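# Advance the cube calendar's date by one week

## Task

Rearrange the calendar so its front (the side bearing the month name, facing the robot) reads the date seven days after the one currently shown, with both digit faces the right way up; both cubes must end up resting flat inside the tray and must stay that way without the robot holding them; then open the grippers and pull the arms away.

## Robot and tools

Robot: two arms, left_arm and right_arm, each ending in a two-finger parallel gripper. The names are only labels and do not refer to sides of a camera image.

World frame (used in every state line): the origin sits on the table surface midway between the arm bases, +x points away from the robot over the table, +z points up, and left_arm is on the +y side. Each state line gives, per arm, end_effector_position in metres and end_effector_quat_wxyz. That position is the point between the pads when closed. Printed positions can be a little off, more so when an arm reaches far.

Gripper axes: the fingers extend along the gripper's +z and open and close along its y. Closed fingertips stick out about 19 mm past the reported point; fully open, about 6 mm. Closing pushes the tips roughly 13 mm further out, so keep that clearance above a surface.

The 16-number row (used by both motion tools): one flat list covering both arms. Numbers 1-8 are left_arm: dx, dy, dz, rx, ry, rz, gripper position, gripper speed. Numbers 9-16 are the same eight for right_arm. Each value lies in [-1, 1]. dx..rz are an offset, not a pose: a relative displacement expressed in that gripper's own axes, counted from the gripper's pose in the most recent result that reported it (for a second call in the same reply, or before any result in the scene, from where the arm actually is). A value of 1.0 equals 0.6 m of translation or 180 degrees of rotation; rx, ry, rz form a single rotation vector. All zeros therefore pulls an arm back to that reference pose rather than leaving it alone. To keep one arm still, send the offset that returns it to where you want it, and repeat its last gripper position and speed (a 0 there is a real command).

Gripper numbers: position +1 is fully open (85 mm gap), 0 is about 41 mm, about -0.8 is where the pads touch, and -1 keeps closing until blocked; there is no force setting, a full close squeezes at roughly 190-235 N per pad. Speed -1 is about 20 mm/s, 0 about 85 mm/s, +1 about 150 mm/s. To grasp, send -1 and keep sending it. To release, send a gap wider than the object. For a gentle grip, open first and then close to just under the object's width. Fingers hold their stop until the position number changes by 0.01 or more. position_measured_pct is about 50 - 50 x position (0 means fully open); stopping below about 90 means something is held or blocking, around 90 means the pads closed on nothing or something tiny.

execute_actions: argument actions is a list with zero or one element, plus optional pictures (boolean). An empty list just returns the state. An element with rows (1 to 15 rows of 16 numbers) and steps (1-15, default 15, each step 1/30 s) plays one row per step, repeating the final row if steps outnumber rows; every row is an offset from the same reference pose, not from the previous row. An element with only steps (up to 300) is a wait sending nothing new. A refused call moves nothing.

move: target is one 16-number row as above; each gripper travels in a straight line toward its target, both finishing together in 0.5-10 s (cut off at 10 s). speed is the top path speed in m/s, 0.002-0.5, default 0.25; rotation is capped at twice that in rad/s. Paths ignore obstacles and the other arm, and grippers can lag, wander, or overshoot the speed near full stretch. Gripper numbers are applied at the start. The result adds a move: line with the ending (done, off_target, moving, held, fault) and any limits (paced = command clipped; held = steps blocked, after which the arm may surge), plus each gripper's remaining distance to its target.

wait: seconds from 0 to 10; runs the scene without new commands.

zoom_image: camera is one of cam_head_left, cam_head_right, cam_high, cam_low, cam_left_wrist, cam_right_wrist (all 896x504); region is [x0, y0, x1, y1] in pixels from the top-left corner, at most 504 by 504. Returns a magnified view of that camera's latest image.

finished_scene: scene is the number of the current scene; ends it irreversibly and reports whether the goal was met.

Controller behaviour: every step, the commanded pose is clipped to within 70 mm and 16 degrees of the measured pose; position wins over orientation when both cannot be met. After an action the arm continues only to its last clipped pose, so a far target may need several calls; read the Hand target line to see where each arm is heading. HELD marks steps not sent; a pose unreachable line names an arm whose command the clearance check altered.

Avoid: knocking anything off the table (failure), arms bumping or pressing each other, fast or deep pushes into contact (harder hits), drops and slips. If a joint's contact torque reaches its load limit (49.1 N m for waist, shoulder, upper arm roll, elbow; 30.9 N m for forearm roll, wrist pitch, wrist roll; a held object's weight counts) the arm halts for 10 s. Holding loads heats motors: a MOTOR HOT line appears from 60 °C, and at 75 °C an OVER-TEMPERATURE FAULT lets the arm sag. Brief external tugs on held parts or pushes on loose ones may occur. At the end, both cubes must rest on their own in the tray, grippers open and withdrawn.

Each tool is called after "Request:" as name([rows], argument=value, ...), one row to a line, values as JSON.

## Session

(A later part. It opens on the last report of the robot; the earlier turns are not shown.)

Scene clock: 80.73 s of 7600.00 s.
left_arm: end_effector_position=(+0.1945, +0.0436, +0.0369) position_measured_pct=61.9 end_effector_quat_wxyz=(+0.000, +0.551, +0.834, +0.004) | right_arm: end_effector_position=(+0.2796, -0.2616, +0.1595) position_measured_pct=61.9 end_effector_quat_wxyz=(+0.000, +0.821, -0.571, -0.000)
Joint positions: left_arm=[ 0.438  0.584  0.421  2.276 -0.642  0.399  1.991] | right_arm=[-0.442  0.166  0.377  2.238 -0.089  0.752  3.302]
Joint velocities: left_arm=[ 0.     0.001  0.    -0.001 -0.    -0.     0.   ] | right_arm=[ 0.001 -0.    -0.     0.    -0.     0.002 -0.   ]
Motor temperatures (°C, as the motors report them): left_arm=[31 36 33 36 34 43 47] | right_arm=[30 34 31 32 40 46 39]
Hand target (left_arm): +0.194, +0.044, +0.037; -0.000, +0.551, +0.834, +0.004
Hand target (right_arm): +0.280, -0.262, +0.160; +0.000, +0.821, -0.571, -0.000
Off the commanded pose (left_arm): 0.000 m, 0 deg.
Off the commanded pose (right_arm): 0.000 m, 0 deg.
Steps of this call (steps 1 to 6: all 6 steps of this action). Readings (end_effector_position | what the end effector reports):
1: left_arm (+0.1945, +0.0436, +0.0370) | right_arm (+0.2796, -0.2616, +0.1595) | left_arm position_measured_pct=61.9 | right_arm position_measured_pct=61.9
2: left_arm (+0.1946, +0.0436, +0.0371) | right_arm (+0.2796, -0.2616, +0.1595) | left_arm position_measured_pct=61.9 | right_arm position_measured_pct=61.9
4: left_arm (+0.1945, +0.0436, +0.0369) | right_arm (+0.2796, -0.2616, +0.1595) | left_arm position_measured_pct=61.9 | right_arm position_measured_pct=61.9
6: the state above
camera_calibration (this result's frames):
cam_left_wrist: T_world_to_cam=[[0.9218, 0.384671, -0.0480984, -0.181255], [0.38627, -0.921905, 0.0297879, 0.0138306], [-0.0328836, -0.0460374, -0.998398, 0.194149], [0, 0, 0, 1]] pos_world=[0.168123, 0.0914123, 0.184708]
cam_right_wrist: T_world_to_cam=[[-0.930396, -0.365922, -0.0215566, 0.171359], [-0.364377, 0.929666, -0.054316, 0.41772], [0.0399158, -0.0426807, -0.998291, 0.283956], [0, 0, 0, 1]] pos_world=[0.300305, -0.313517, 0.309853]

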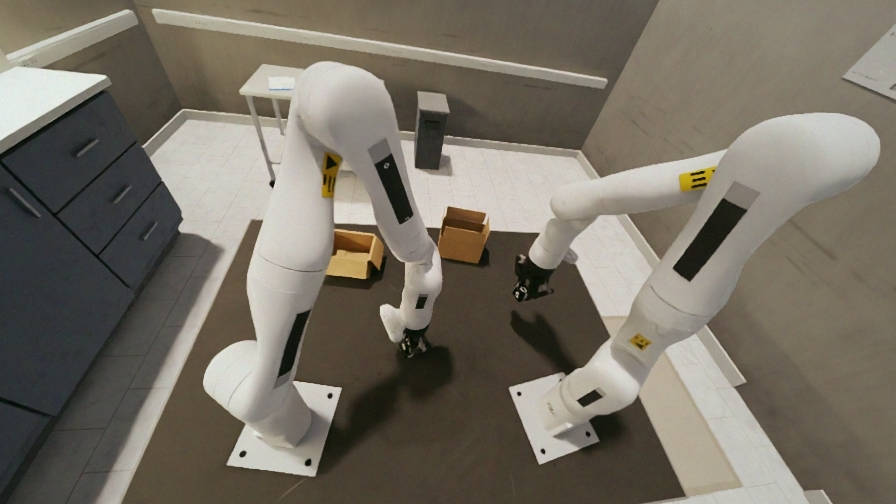

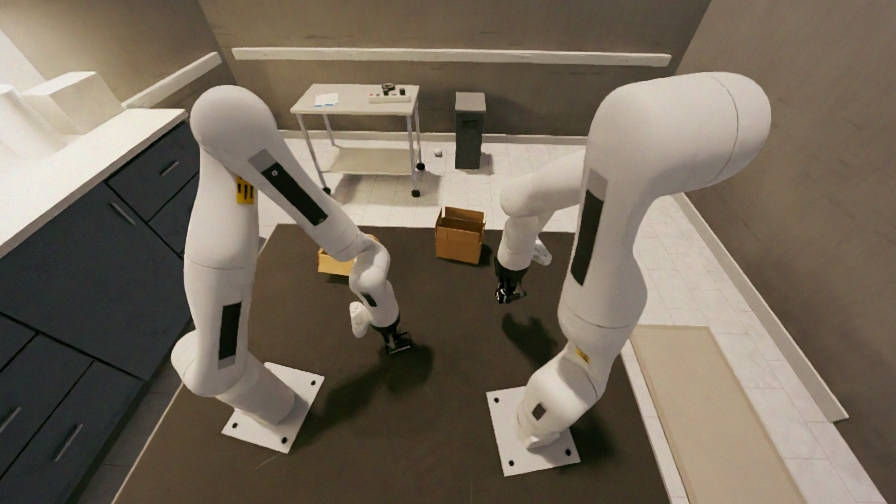

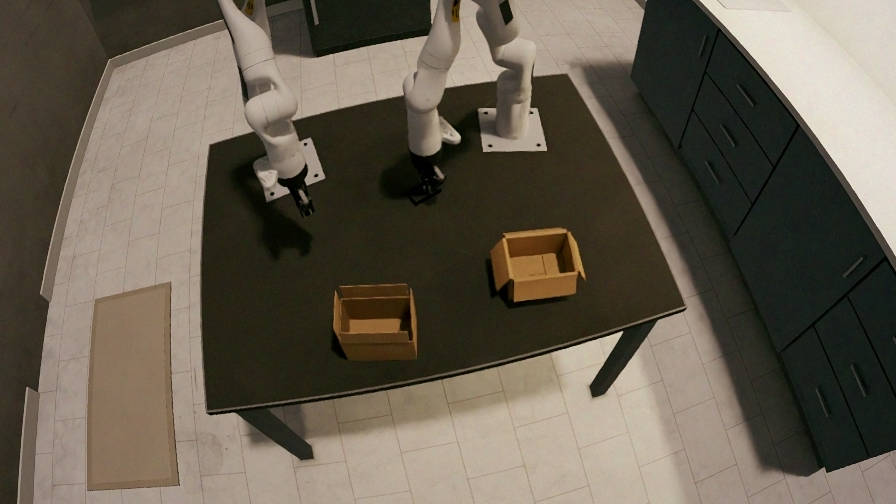

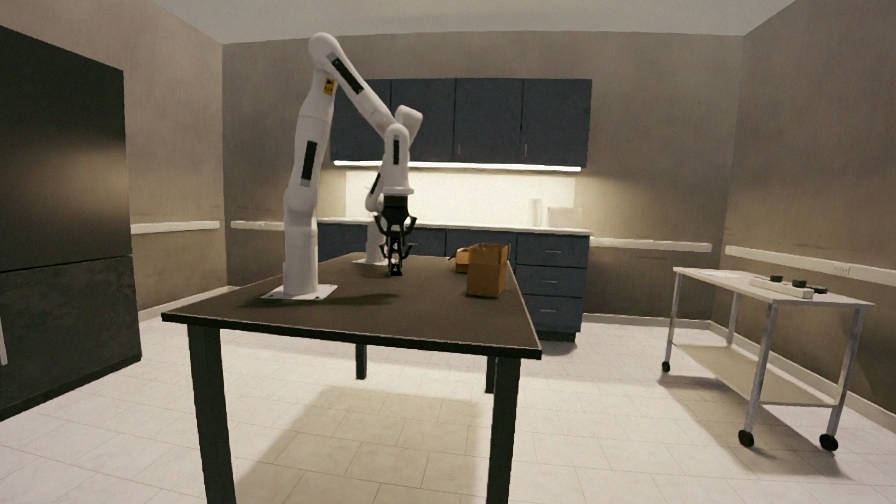

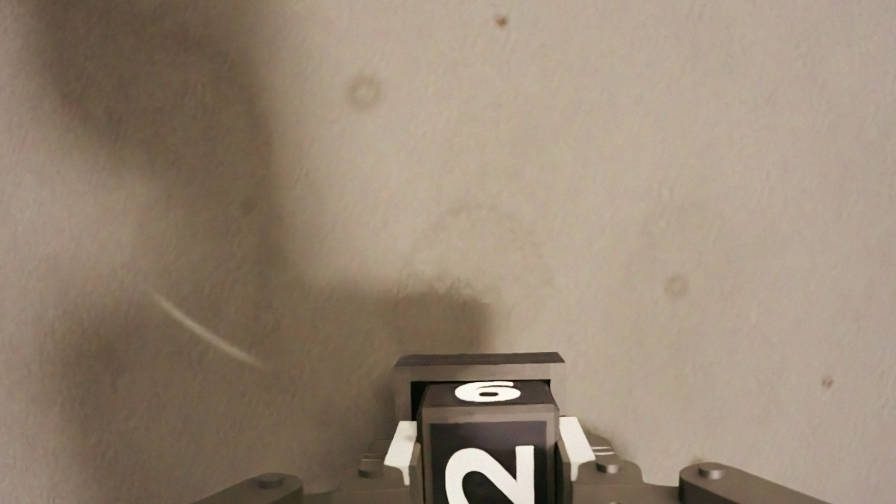

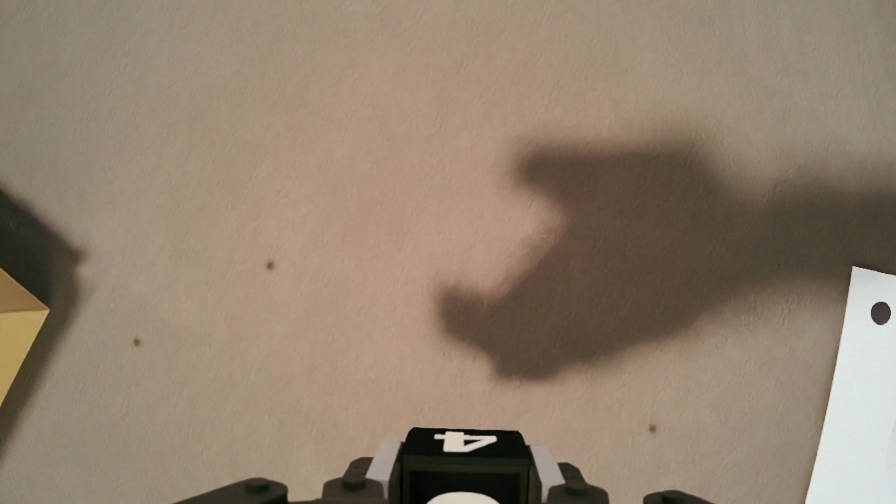

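Request:
move(target=[0,-0.002,-0.004,0,0,0,-1,-0.1,0,0,0,0,0,0,-1,-0.3], speed=0.02)

Request:
move(target=[-0.053,0,0,0,0,0,-1,-0.1,0,0,0,0,0,0,-1,-0.3], speed=0.03)

Scene clock: 83.87 s of 7600.00 s.
left_arm: end_effector_position=(+0.1934, +0.0431, +0.0393) position_measured_pct=61.9 end_effector_quat_wxyz=(+0.000, +0.551, +0.834, +0.004) | right_arm: end_effector_position=(+0.2796, -0.2616, +0.1595) position_measured_pct=61.9 end_effector_quat_wxyz=(+0.000, +0.821, -0.571, -0.000)
Joint positions: left_arm=[ 0.435  0.578  0.43   2.276 -0.635  0.406  1.988] | right_arm=[-0.442  0.166  0.377  2.238 -0.089  0.752  3.302]
Joint velocities: left_arm=[-0.001  0.    -0.001  0.     0.001 -0.001 -0.001] | right_arm=[ 0.    -0.     0.     0.    -0.     0.002  0.   ]
Motor temperatures (°C, as the motors report them): left_arm=[31 36 33 36 34 43 47] | right_arm=[30 34 31 32 40 46 39]
Hand target (left_arm): +0.193, +0.043, +0.039; +0.000, +0.551, +0.834, +0.004
Hand target (right_arm): +0.280, -0.262, +0.160; +0.000, +0.821, -0.571, -0.000
Off the commanded pose (left_arm): 0.000 m, 0 deg.
Off the commanded pose (right_arm): 0.000 m, 0 deg.
move: done
camera_calibration (this result's frames):
cam_left_wrist: T_world_to_cam=[[0.921814, 0.384631, -0.0481507, -0.1799], [0.38623, -0.921923, 0.0297388, 0.0137708], [-0.0329528, -0.0460109, -0.998397, 0.196475], [0, 0, 0, 1]] pos_world=[0.16699, 0.0909308, 0.187088]
cam_right_wrist: T_world_to_cam=[[-0.930396, -0.365923, -0.0215587, 0.17136], [-0.364377, 0.929666, -0.0543167, 0.41772], [0.0399181, -0.0426806, -0.998291, 0.283955], [0, 0, 0, 1]] pos_world=[0.300306, -0.313516, 0.309854]

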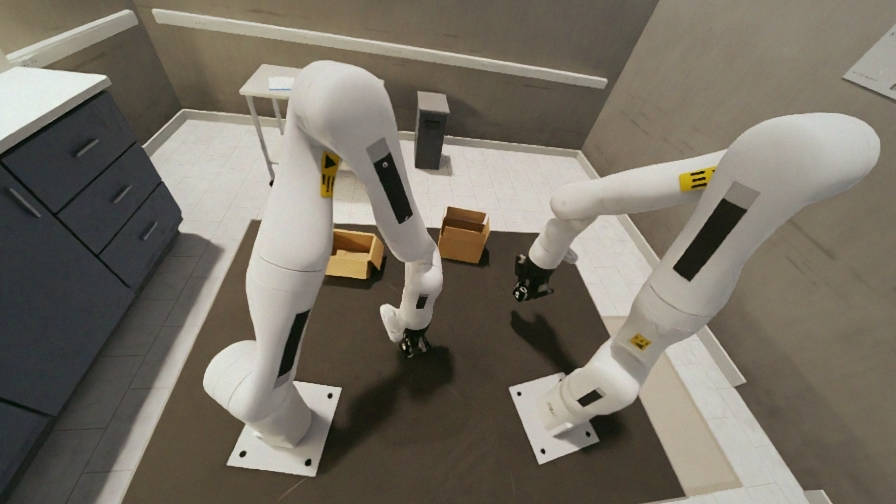

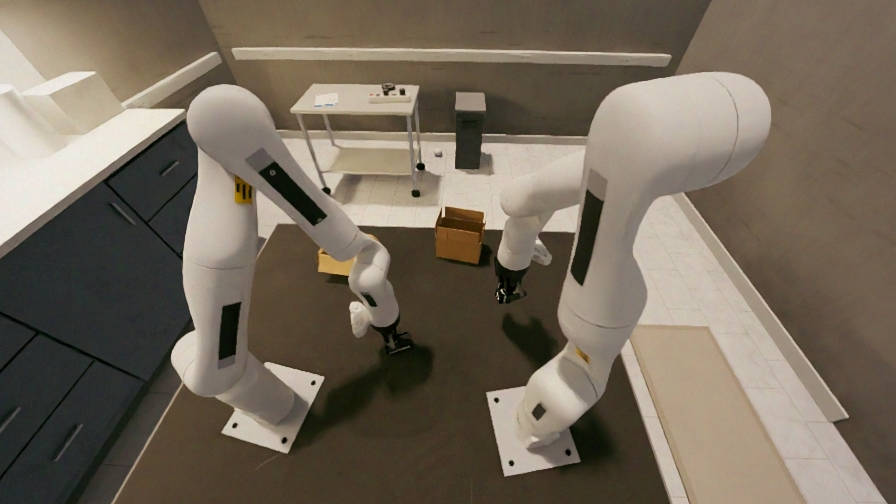

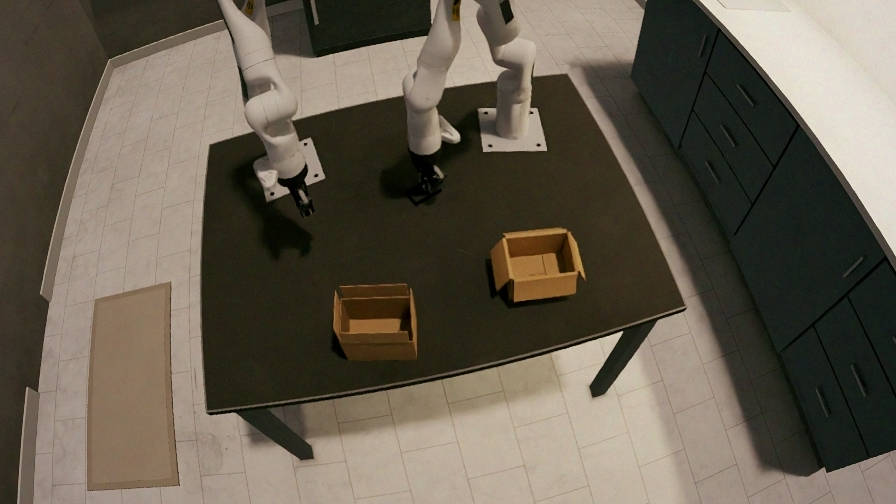

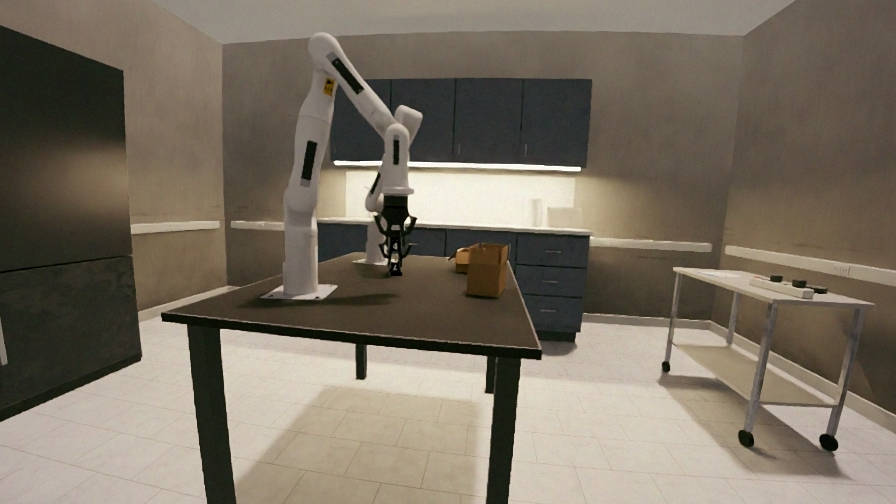

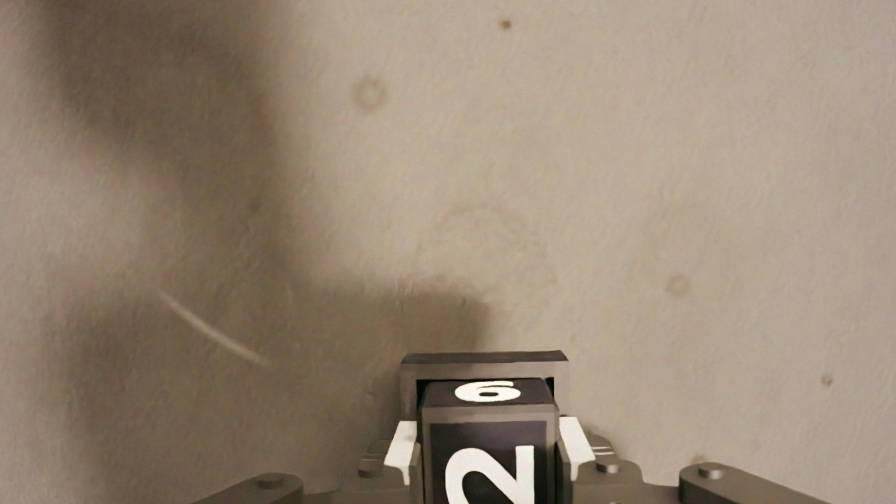

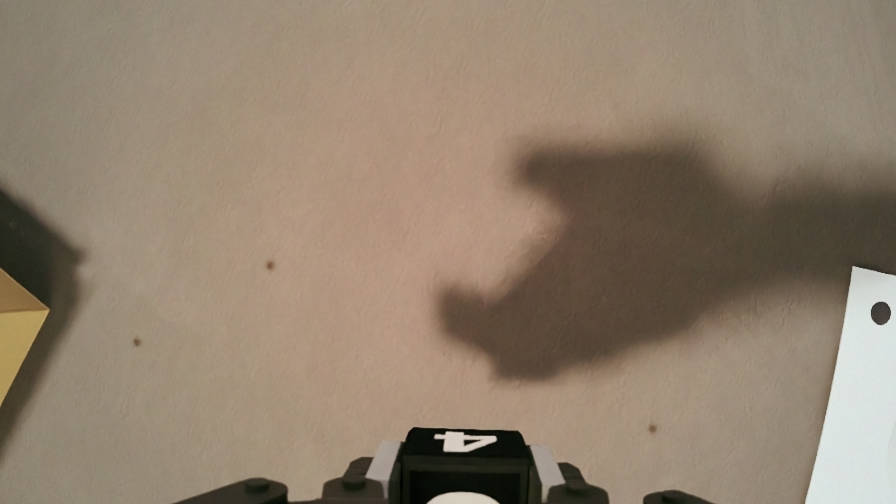

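Scene clock: 85.17 s of 7600.00 s.
left_arm: end_effector_position=(+0.2058, +0.0138, +0.0393) position_measured_pct=61.9 end_effector_quat_wxyz=(+0.000, +0.551, +0.834, +0.004) | right_arm: end_effector_position=(+0.2796, -0.2616, +0.1595) position_measured_pct=61.9 end_effector_quat_wxyz=(+0.000, +0.821, -0.571, -0.000)
Joint positions: left_arm=[ 0.443  0.619  0.457  2.176 -0.61   0.476  1.971] | right_arm=[-0.442  0.166  0.377  2.238 -0.089  0.752  3.302]
Joint velocities: left_arm=[-0.     0.004 -0.001 -0.001  0.    -0.     0.001] | right_arm=[-0.    -0.    -0.    -0.     0.    -0.002 -0.   ]
Motor temperatures (°C, as the motors report them): left_arm=[31 36 33 36 34 43 47] | right_arm=[30 34 31 32 40 46 39]
Hand target (left_arm): +0.206, +0.014, +0.039; +0.000, +0.551, +0.834, +0.004
Hand target (right_arm): +0.280, -0.262, +0.160; +0.000, +0.821, -0.571, -0.000
Off the commanded pose (left_arm): 0.000 m, 0 deg.
Off the commanded pose (right_arm): 0.000 m, 0 deg.
move: done
camera_calibration (this result's frames):
cam_left_wrist: T_world_to_cam=[[0.921818, 0.384631, -0.0480689, -0.180074], [0.386233, -0.921916, 0.0299293, -0.0180642], [-0.0328037, -0.0461551, -0.998396, 0.195525], [0, 0, 0, 1]] pos_world=[0.179386, 0.0616328, 0.187096]
cam_right_wrist: T_world_to_cam=[[-0.930396, -0.365923, -0.0215609, 0.171362], [-0.364377, 0.929666, -0.0543175, 0.417721], [0.0399204, -0.0426804, -0.998291, 0.283955], [0, 0, 0, 1]] pos_world=[0.300306, -0.313516, 0.309854]

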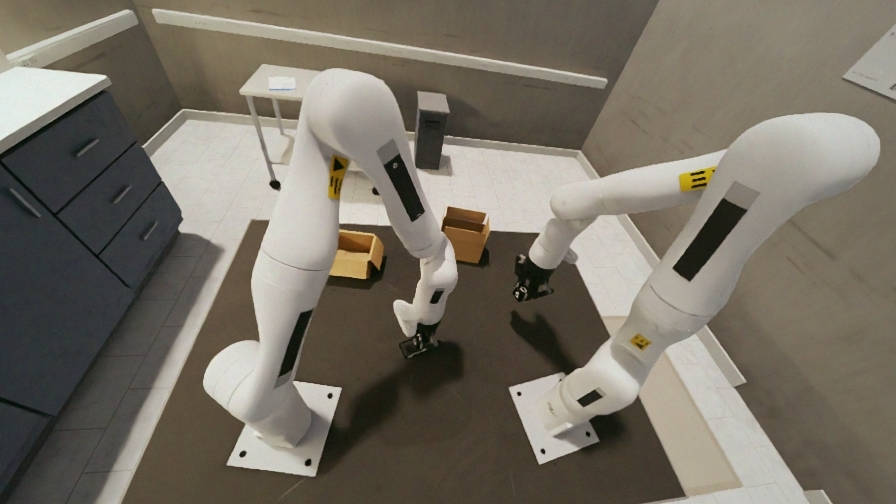

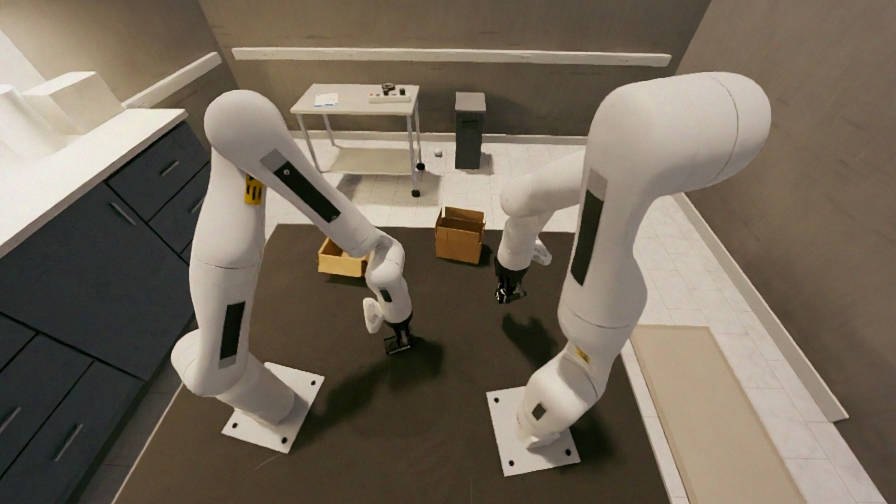

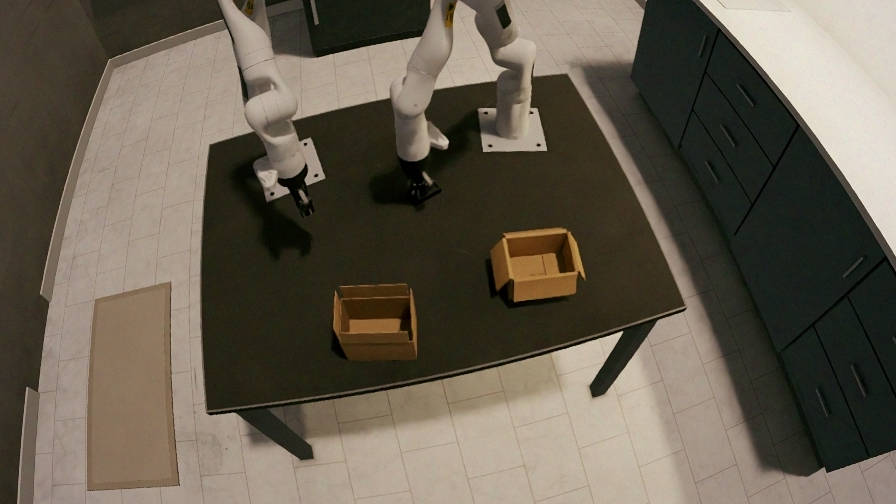

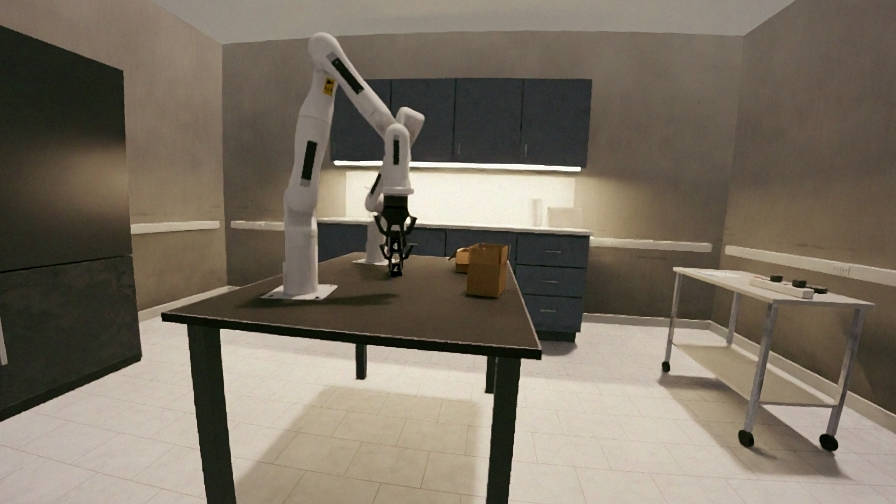

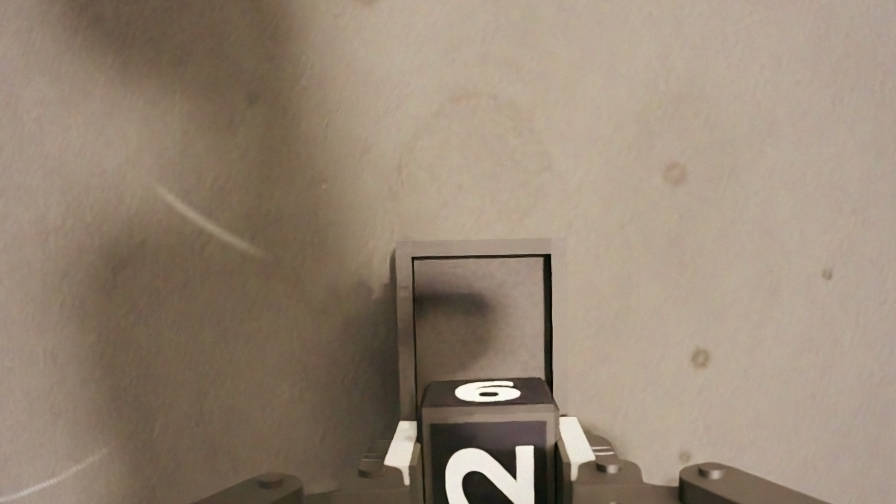

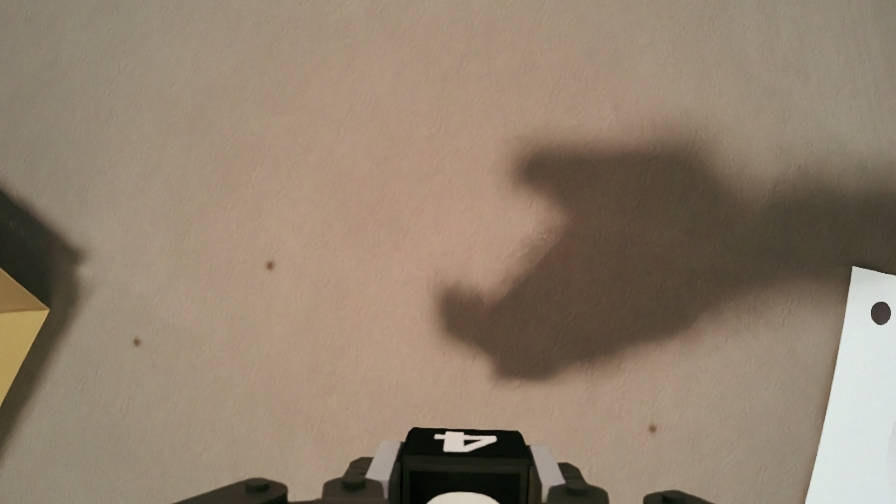

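Request:
move(target=[-0.001,0,0.004,0,0,0,-1,-0.1,0,0,0,0,0,0,-1,-0.3], speed=0.02)

Request:
execute_actions([
  {"rows":[[0,0,0,0,0,0,0.2,-0.3,0,0,0,0,0,0,-1,-0.3]],"steps":12},
], pictures=false)

Request:
move(target=[0,0,-0.12,0,0,0,0.2,-0.3,0,0,0,0,0,0,-1,-0.3], speed=0.12)

Scene clock: 89.47 s of 7600.00 s.
left_arm: end_effector_position=(+0.2061, +0.0133, +0.0369) position_measured_pct=61.9 end_effector_quat_wxyz=(+0.000, +0.551, +0.834, +0.004) | right_arm: end_effector_position=(+0.2796, -0.2616, +0.1595) position_measured_pct=61.9 end_effector_quat_wxyz=(+0.000, +0.821, -0.571, -0.000)
Joint positions: left_arm=[ 0.448  0.625  0.45   2.176 -0.615  0.47   1.976] | right_arm=[-0.442  0.166  0.377  2.238 -0.089  0.752  3.302]
Joint velocities: left_arm=[-0.    -0.    -0.     0.001 -0.002 -0.    -0.   ] | right_arm=[-0. -0. -0. -0.  0. -0. -0.]
Motor temperatures (°C, as the motors report them): left_arm=[31 36 33 36 34 43 47] | right_arm=[30 34 31 32 40 46 39]
Hand target (left_arm): +0.206, +0.013, +0.037; +0.000, +0.551, +0.834, +0.004
Hand target (right_arm): +0.280, -0.262, +0.160; +0.000, +0.821, -0.571, -0.000
Off the commanded pose (left_arm): 0.000 m, 0 deg.
Off the commanded pose (right_arm): 0.000 m, 0 deg.
After step 90, 0.60 s passed at rest.
move: done
camera_calibration (this result's frames):
cam_left_wrist: T_world_to_cam=[[0.921796, 0.384703, -0.0479222, -0.180273], [0.386301, -0.921884, 0.0300275, -0.0186256], [-0.0326271, -0.0461916, -0.9984, 0.193138], [0, 0, 0, 1]] pos_world=[0.179671, 0.061102, 0.184749]
cam_right_wrist: T_world_to_cam=[[-0.930395, -0.365923, -0.0215631, 0.171363], [-0.364377, 0.929666, -0.0543181, 0.417721], [0.0399227, -0.0426802, -0.998291, 0.283955], [0, 0, 0, 1]] pos_world=[0.300307, -0.313516, 0.309854]

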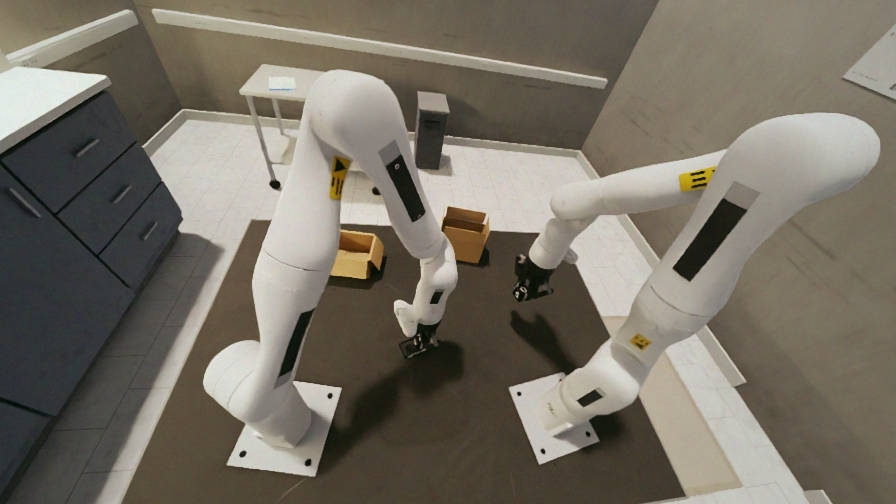

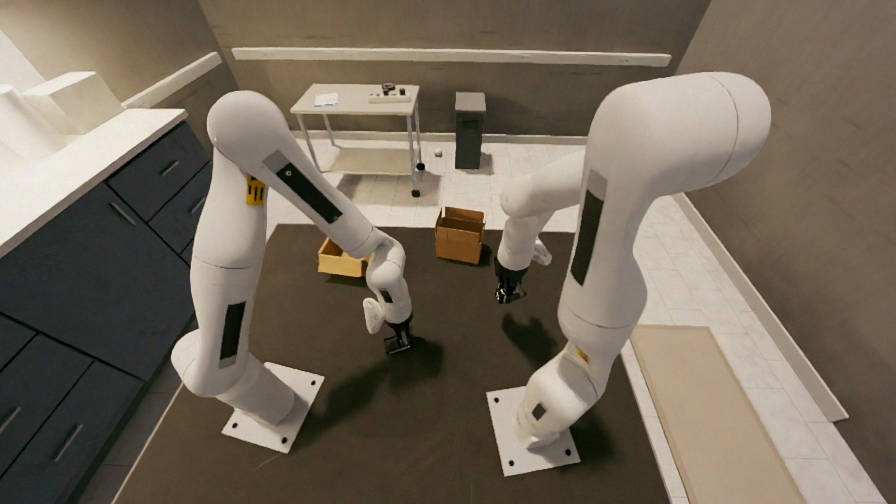

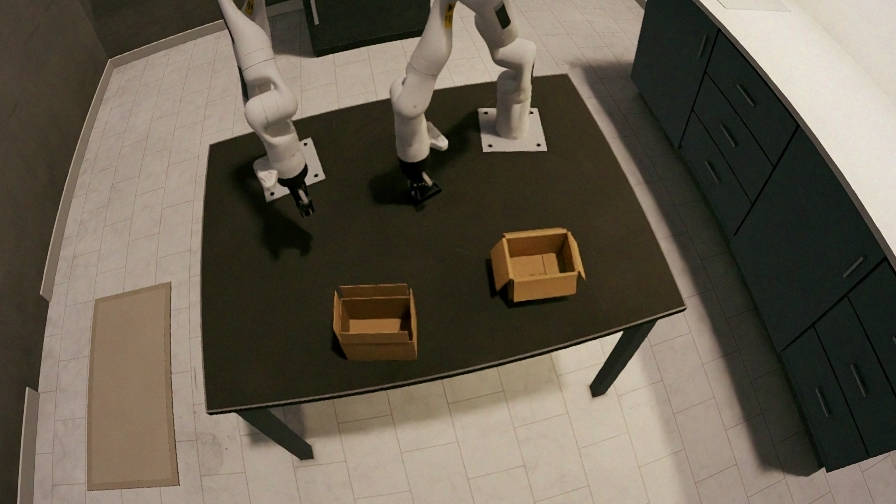

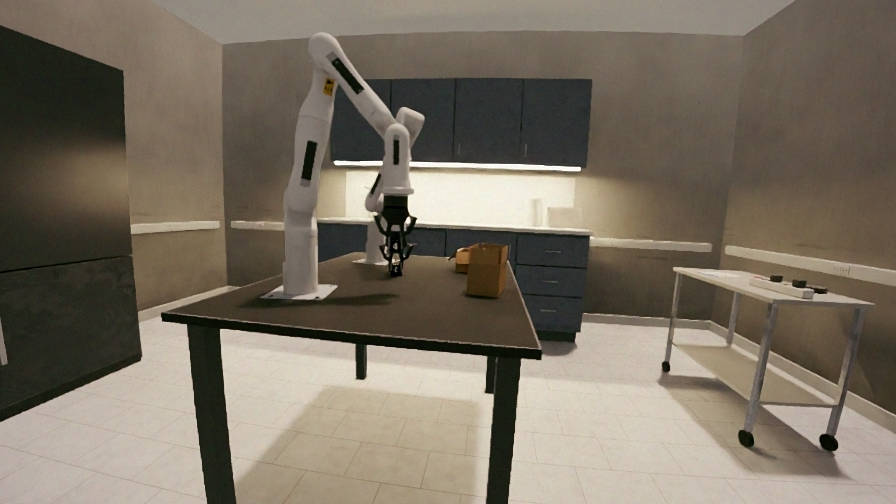

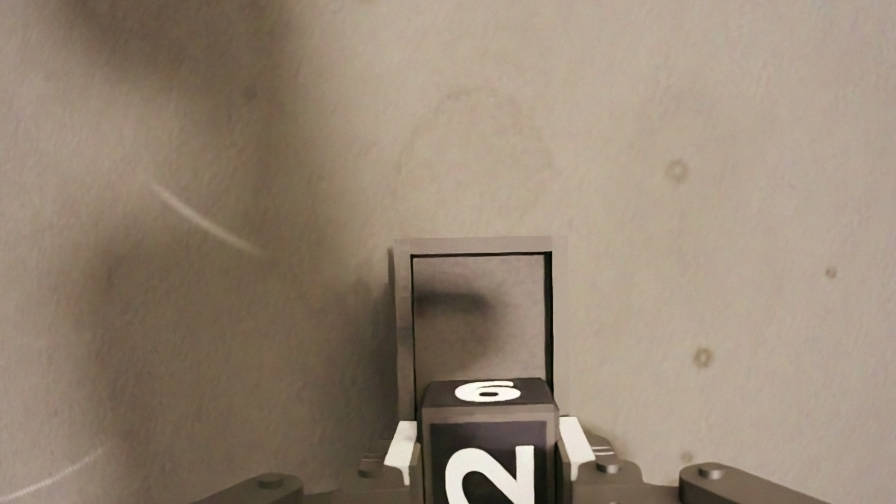

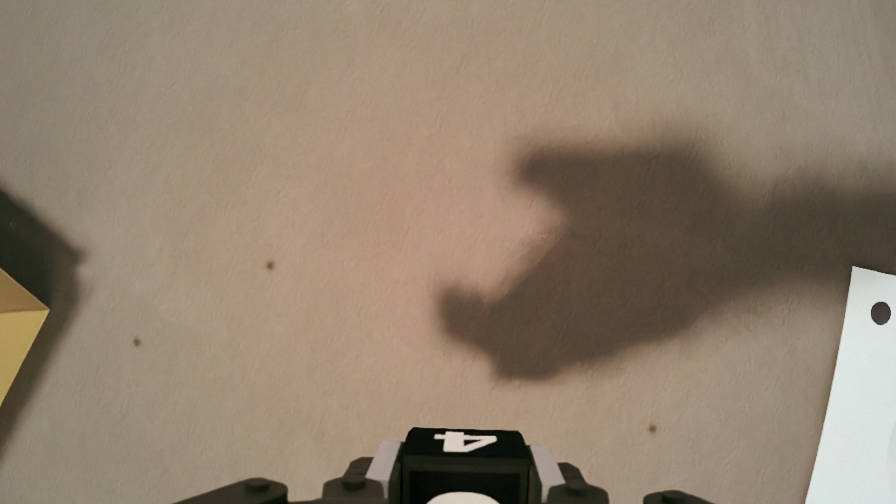

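Scene clock: 89.87 s of 7600.00 s.
left_arm: end_effector_position=(+0.2061, +0.0133, +0.0369) position_measured_pct=41.7 end_effector_quat_wxyz=(+0.000, +0.551, +0.834, +0.004) | right_arm: end_effector_position=(+0.2796, -0.2616, +0.1595) position_measured_pct=61.9 end_effector_quat_wxyz=(+0.000, +0.821, -0.571, -0.000)
Joint positions: left_arm=[ 0.448  0.625  0.45   2.176 -0.615  0.47   1.976] | right_arm=[-0.442  0.166  0.377  2.238 -0.089  0.752  3.302]
Joint velocities: left_arm=[ 0.    -0.     0.     0.002 -0.    -0.     0.   ] | right_arm=[-0.    -0.    -0.    -0.    -0.     0.002 -0.   ]
Motor temperatures (°C, as the motors report them): left_arm=[31 36 33 36 34 43 47] | right_arm=[30 34 31 32 40 46 39]
Hand target (left_arm): +0.206, +0.013, +0.037; +0.000, +0.551, +0.834, +0.004
Hand target (right_arm): +0.280, -0.262, +0.160; +0.000, +0.821, -0.571, -0.000
Off the commanded pose (left_arm): 0.000 m, 0 deg.
Off the commanded pose (right_arm): 0.000 m, 0 deg.
Steps of this call (steps 1 to 12: all 12 steps of this action). Readings (end_effector_position | what the end effector reports):
1: left_arm (+0.2061, +0.0133, +0.0370) | right_arm (+0.2796, -0.2616, +0.1595) | left_arm position_measured_pct=61.9 | right_arm position_measured_pct=61.9
2: left_arm (+0.2062, +0.0133, +0.0370) | right_arm (+0.2796, -0.2616, +0.1595) | left_arm position_measured_pct=61.9 | right_arm position_measured_pct=61.9
4: left_arm (+0.2061, +0.0133, +0.0369) | right_arm (+0.2796, -0.2616, +0.1595) | left_arm position_measured_pct=57.9 | right_arm position_measured_pct=61.9
8: left_arm (+0.2061, +0.0133, +0.0369) | right_arm (+0.2796, -0.2616, +0.1595) | left_arm position_measured_pct=49.6 | right_arm position_measured_pct=61.9
12: the state above

Scene clock: 91.07 s of 7600.00 s.
left_arm: end_effector_position=(+0.2053, +0.0129, +0.1088) position_measured_pct=40.1 end_effector_quat_wxyz=(-0.000, +0.551, +0.834, +0.003) | right_arm: end_effector_position=(+0.2796, -0.2616, +0.1595) position_measured_pct=61.9 end_effector_quat_wxyz=(+0.000, +0.821, -0.571, -0.000)
Joint positions: left_arm=[ 0.312  0.468  0.625  2.116 -0.437  0.689  1.821] | right_arm=[-0.442  0.166  0.377  2.238 -0.089  0.752  3.302]
Joint velocities: left_arm=[-0.007 -0.007 -0.003 -0.001  0.001  0.    -0.003] | right_arm=[-0.001 -0.    -0.     0.    -0.    -0.001 -0.   ]
Motor temperatures (°C, as the motors report them): left_arm=[31 36 33 36 34 43 47] | right_arm=[30 34 31 32 40 46 39]
Hand target (left_arm): +0.206, +0.013, +0.109; -0.000, +0.551, +0.834, +0.004
Hand target (right_arm): +0.280, -0.262, +0.160; +0.000, +0.821, -0.571, -0.000
Off the commanded pose (left_arm): 0.001 m, 0 deg.
Off the commanded pose (right_arm): 0.000 m, 0 deg.
move: done
camera_calibration (this result's frames):
cam_left_wrist: T_world_to_cam=[[0.922055, 0.383935, -0.0490668, -0.175798], [0.385566, -0.922211, 0.0294252, -0.0206004], [-0.0339526, -0.0460502, -0.998362, 0.265059], [0, 0, 0, 1]] pos_world=[0.179038, 0.0607031, 0.256605]
cam_right_wrist: T_world_to_cam=[[-0.930395, -0.365923, -0.0215674, 0.171366], [-0.364377, 0.929666, -0.0543193, 0.417722], [0.0399271, -0.0426797, -0.998291, 0.283954], [0, 0, 0, 1]] pos_world=[0.300309, -0.313516, 0.309855]

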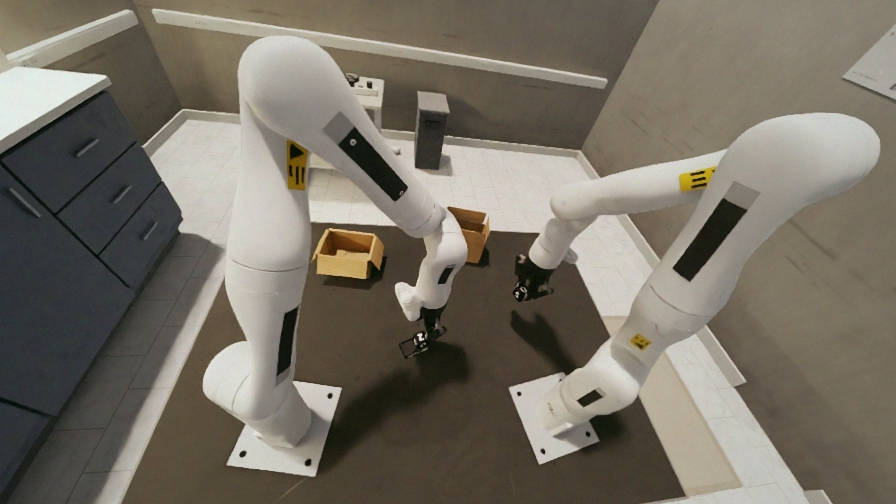

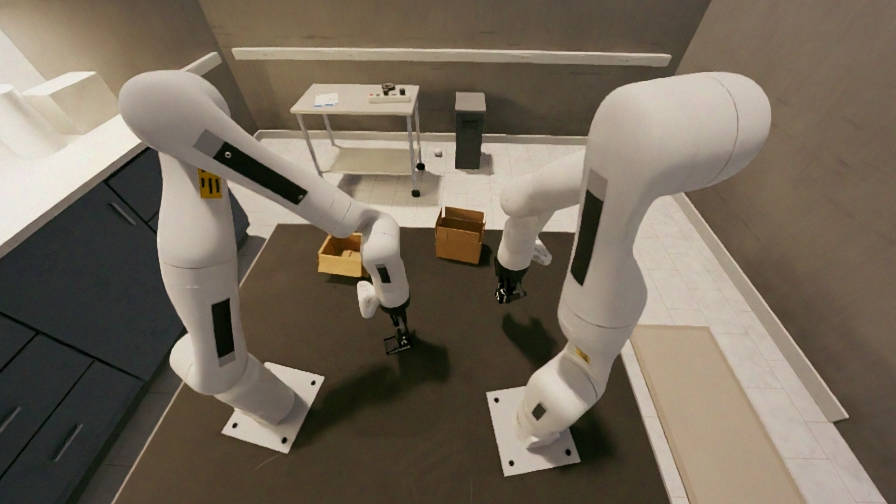

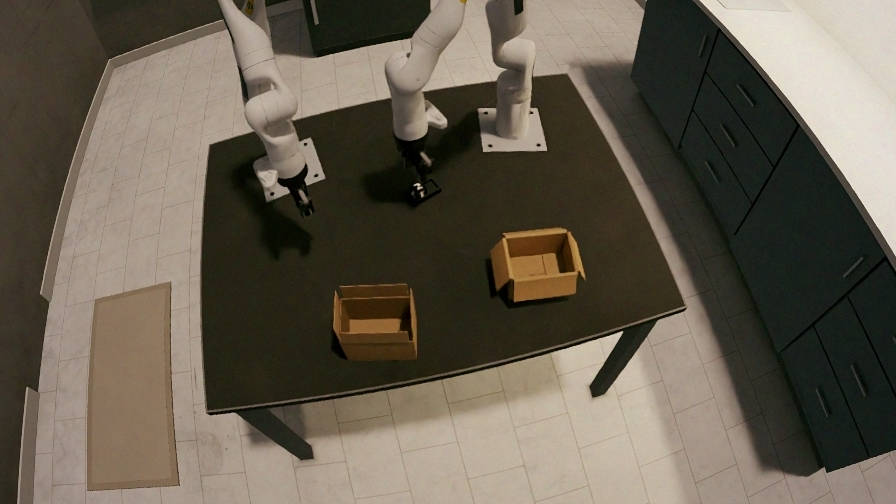

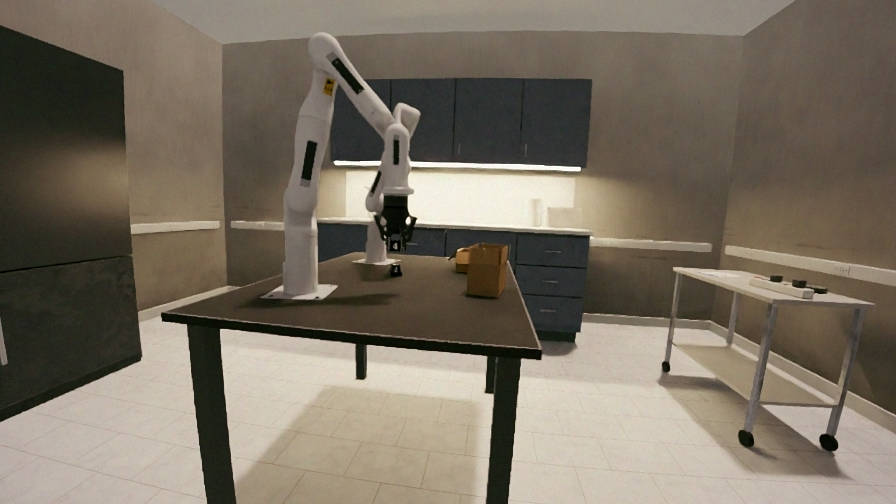

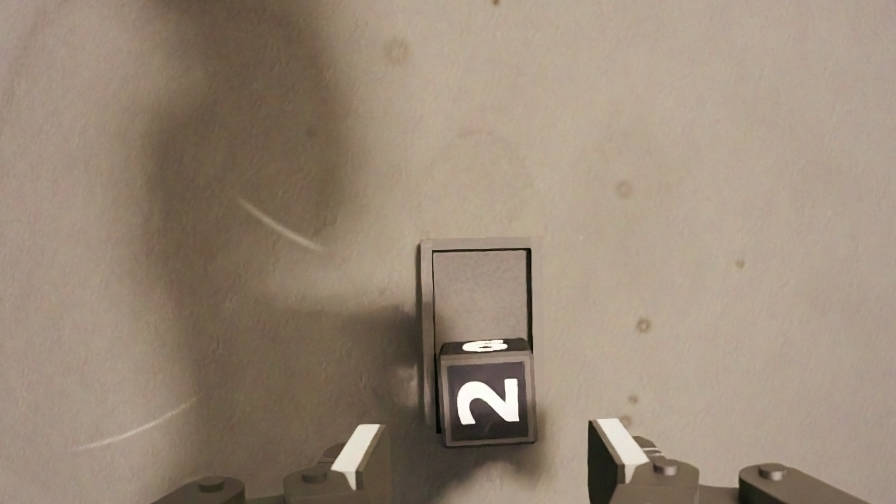

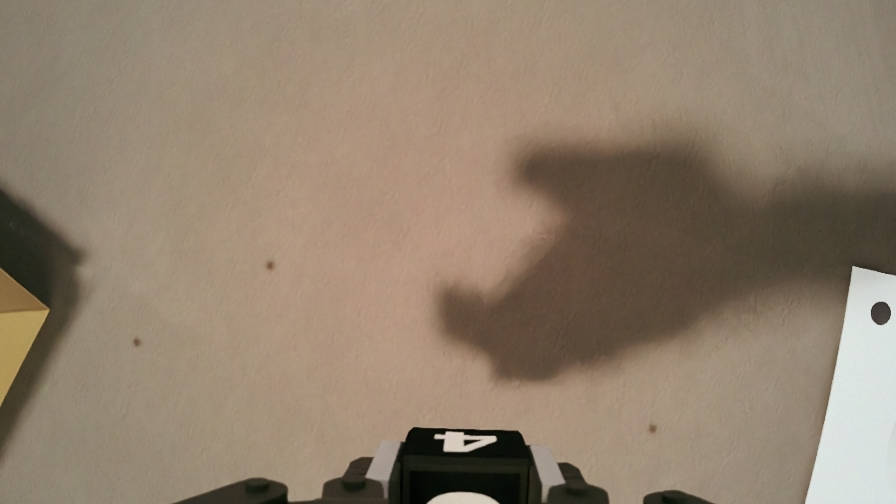

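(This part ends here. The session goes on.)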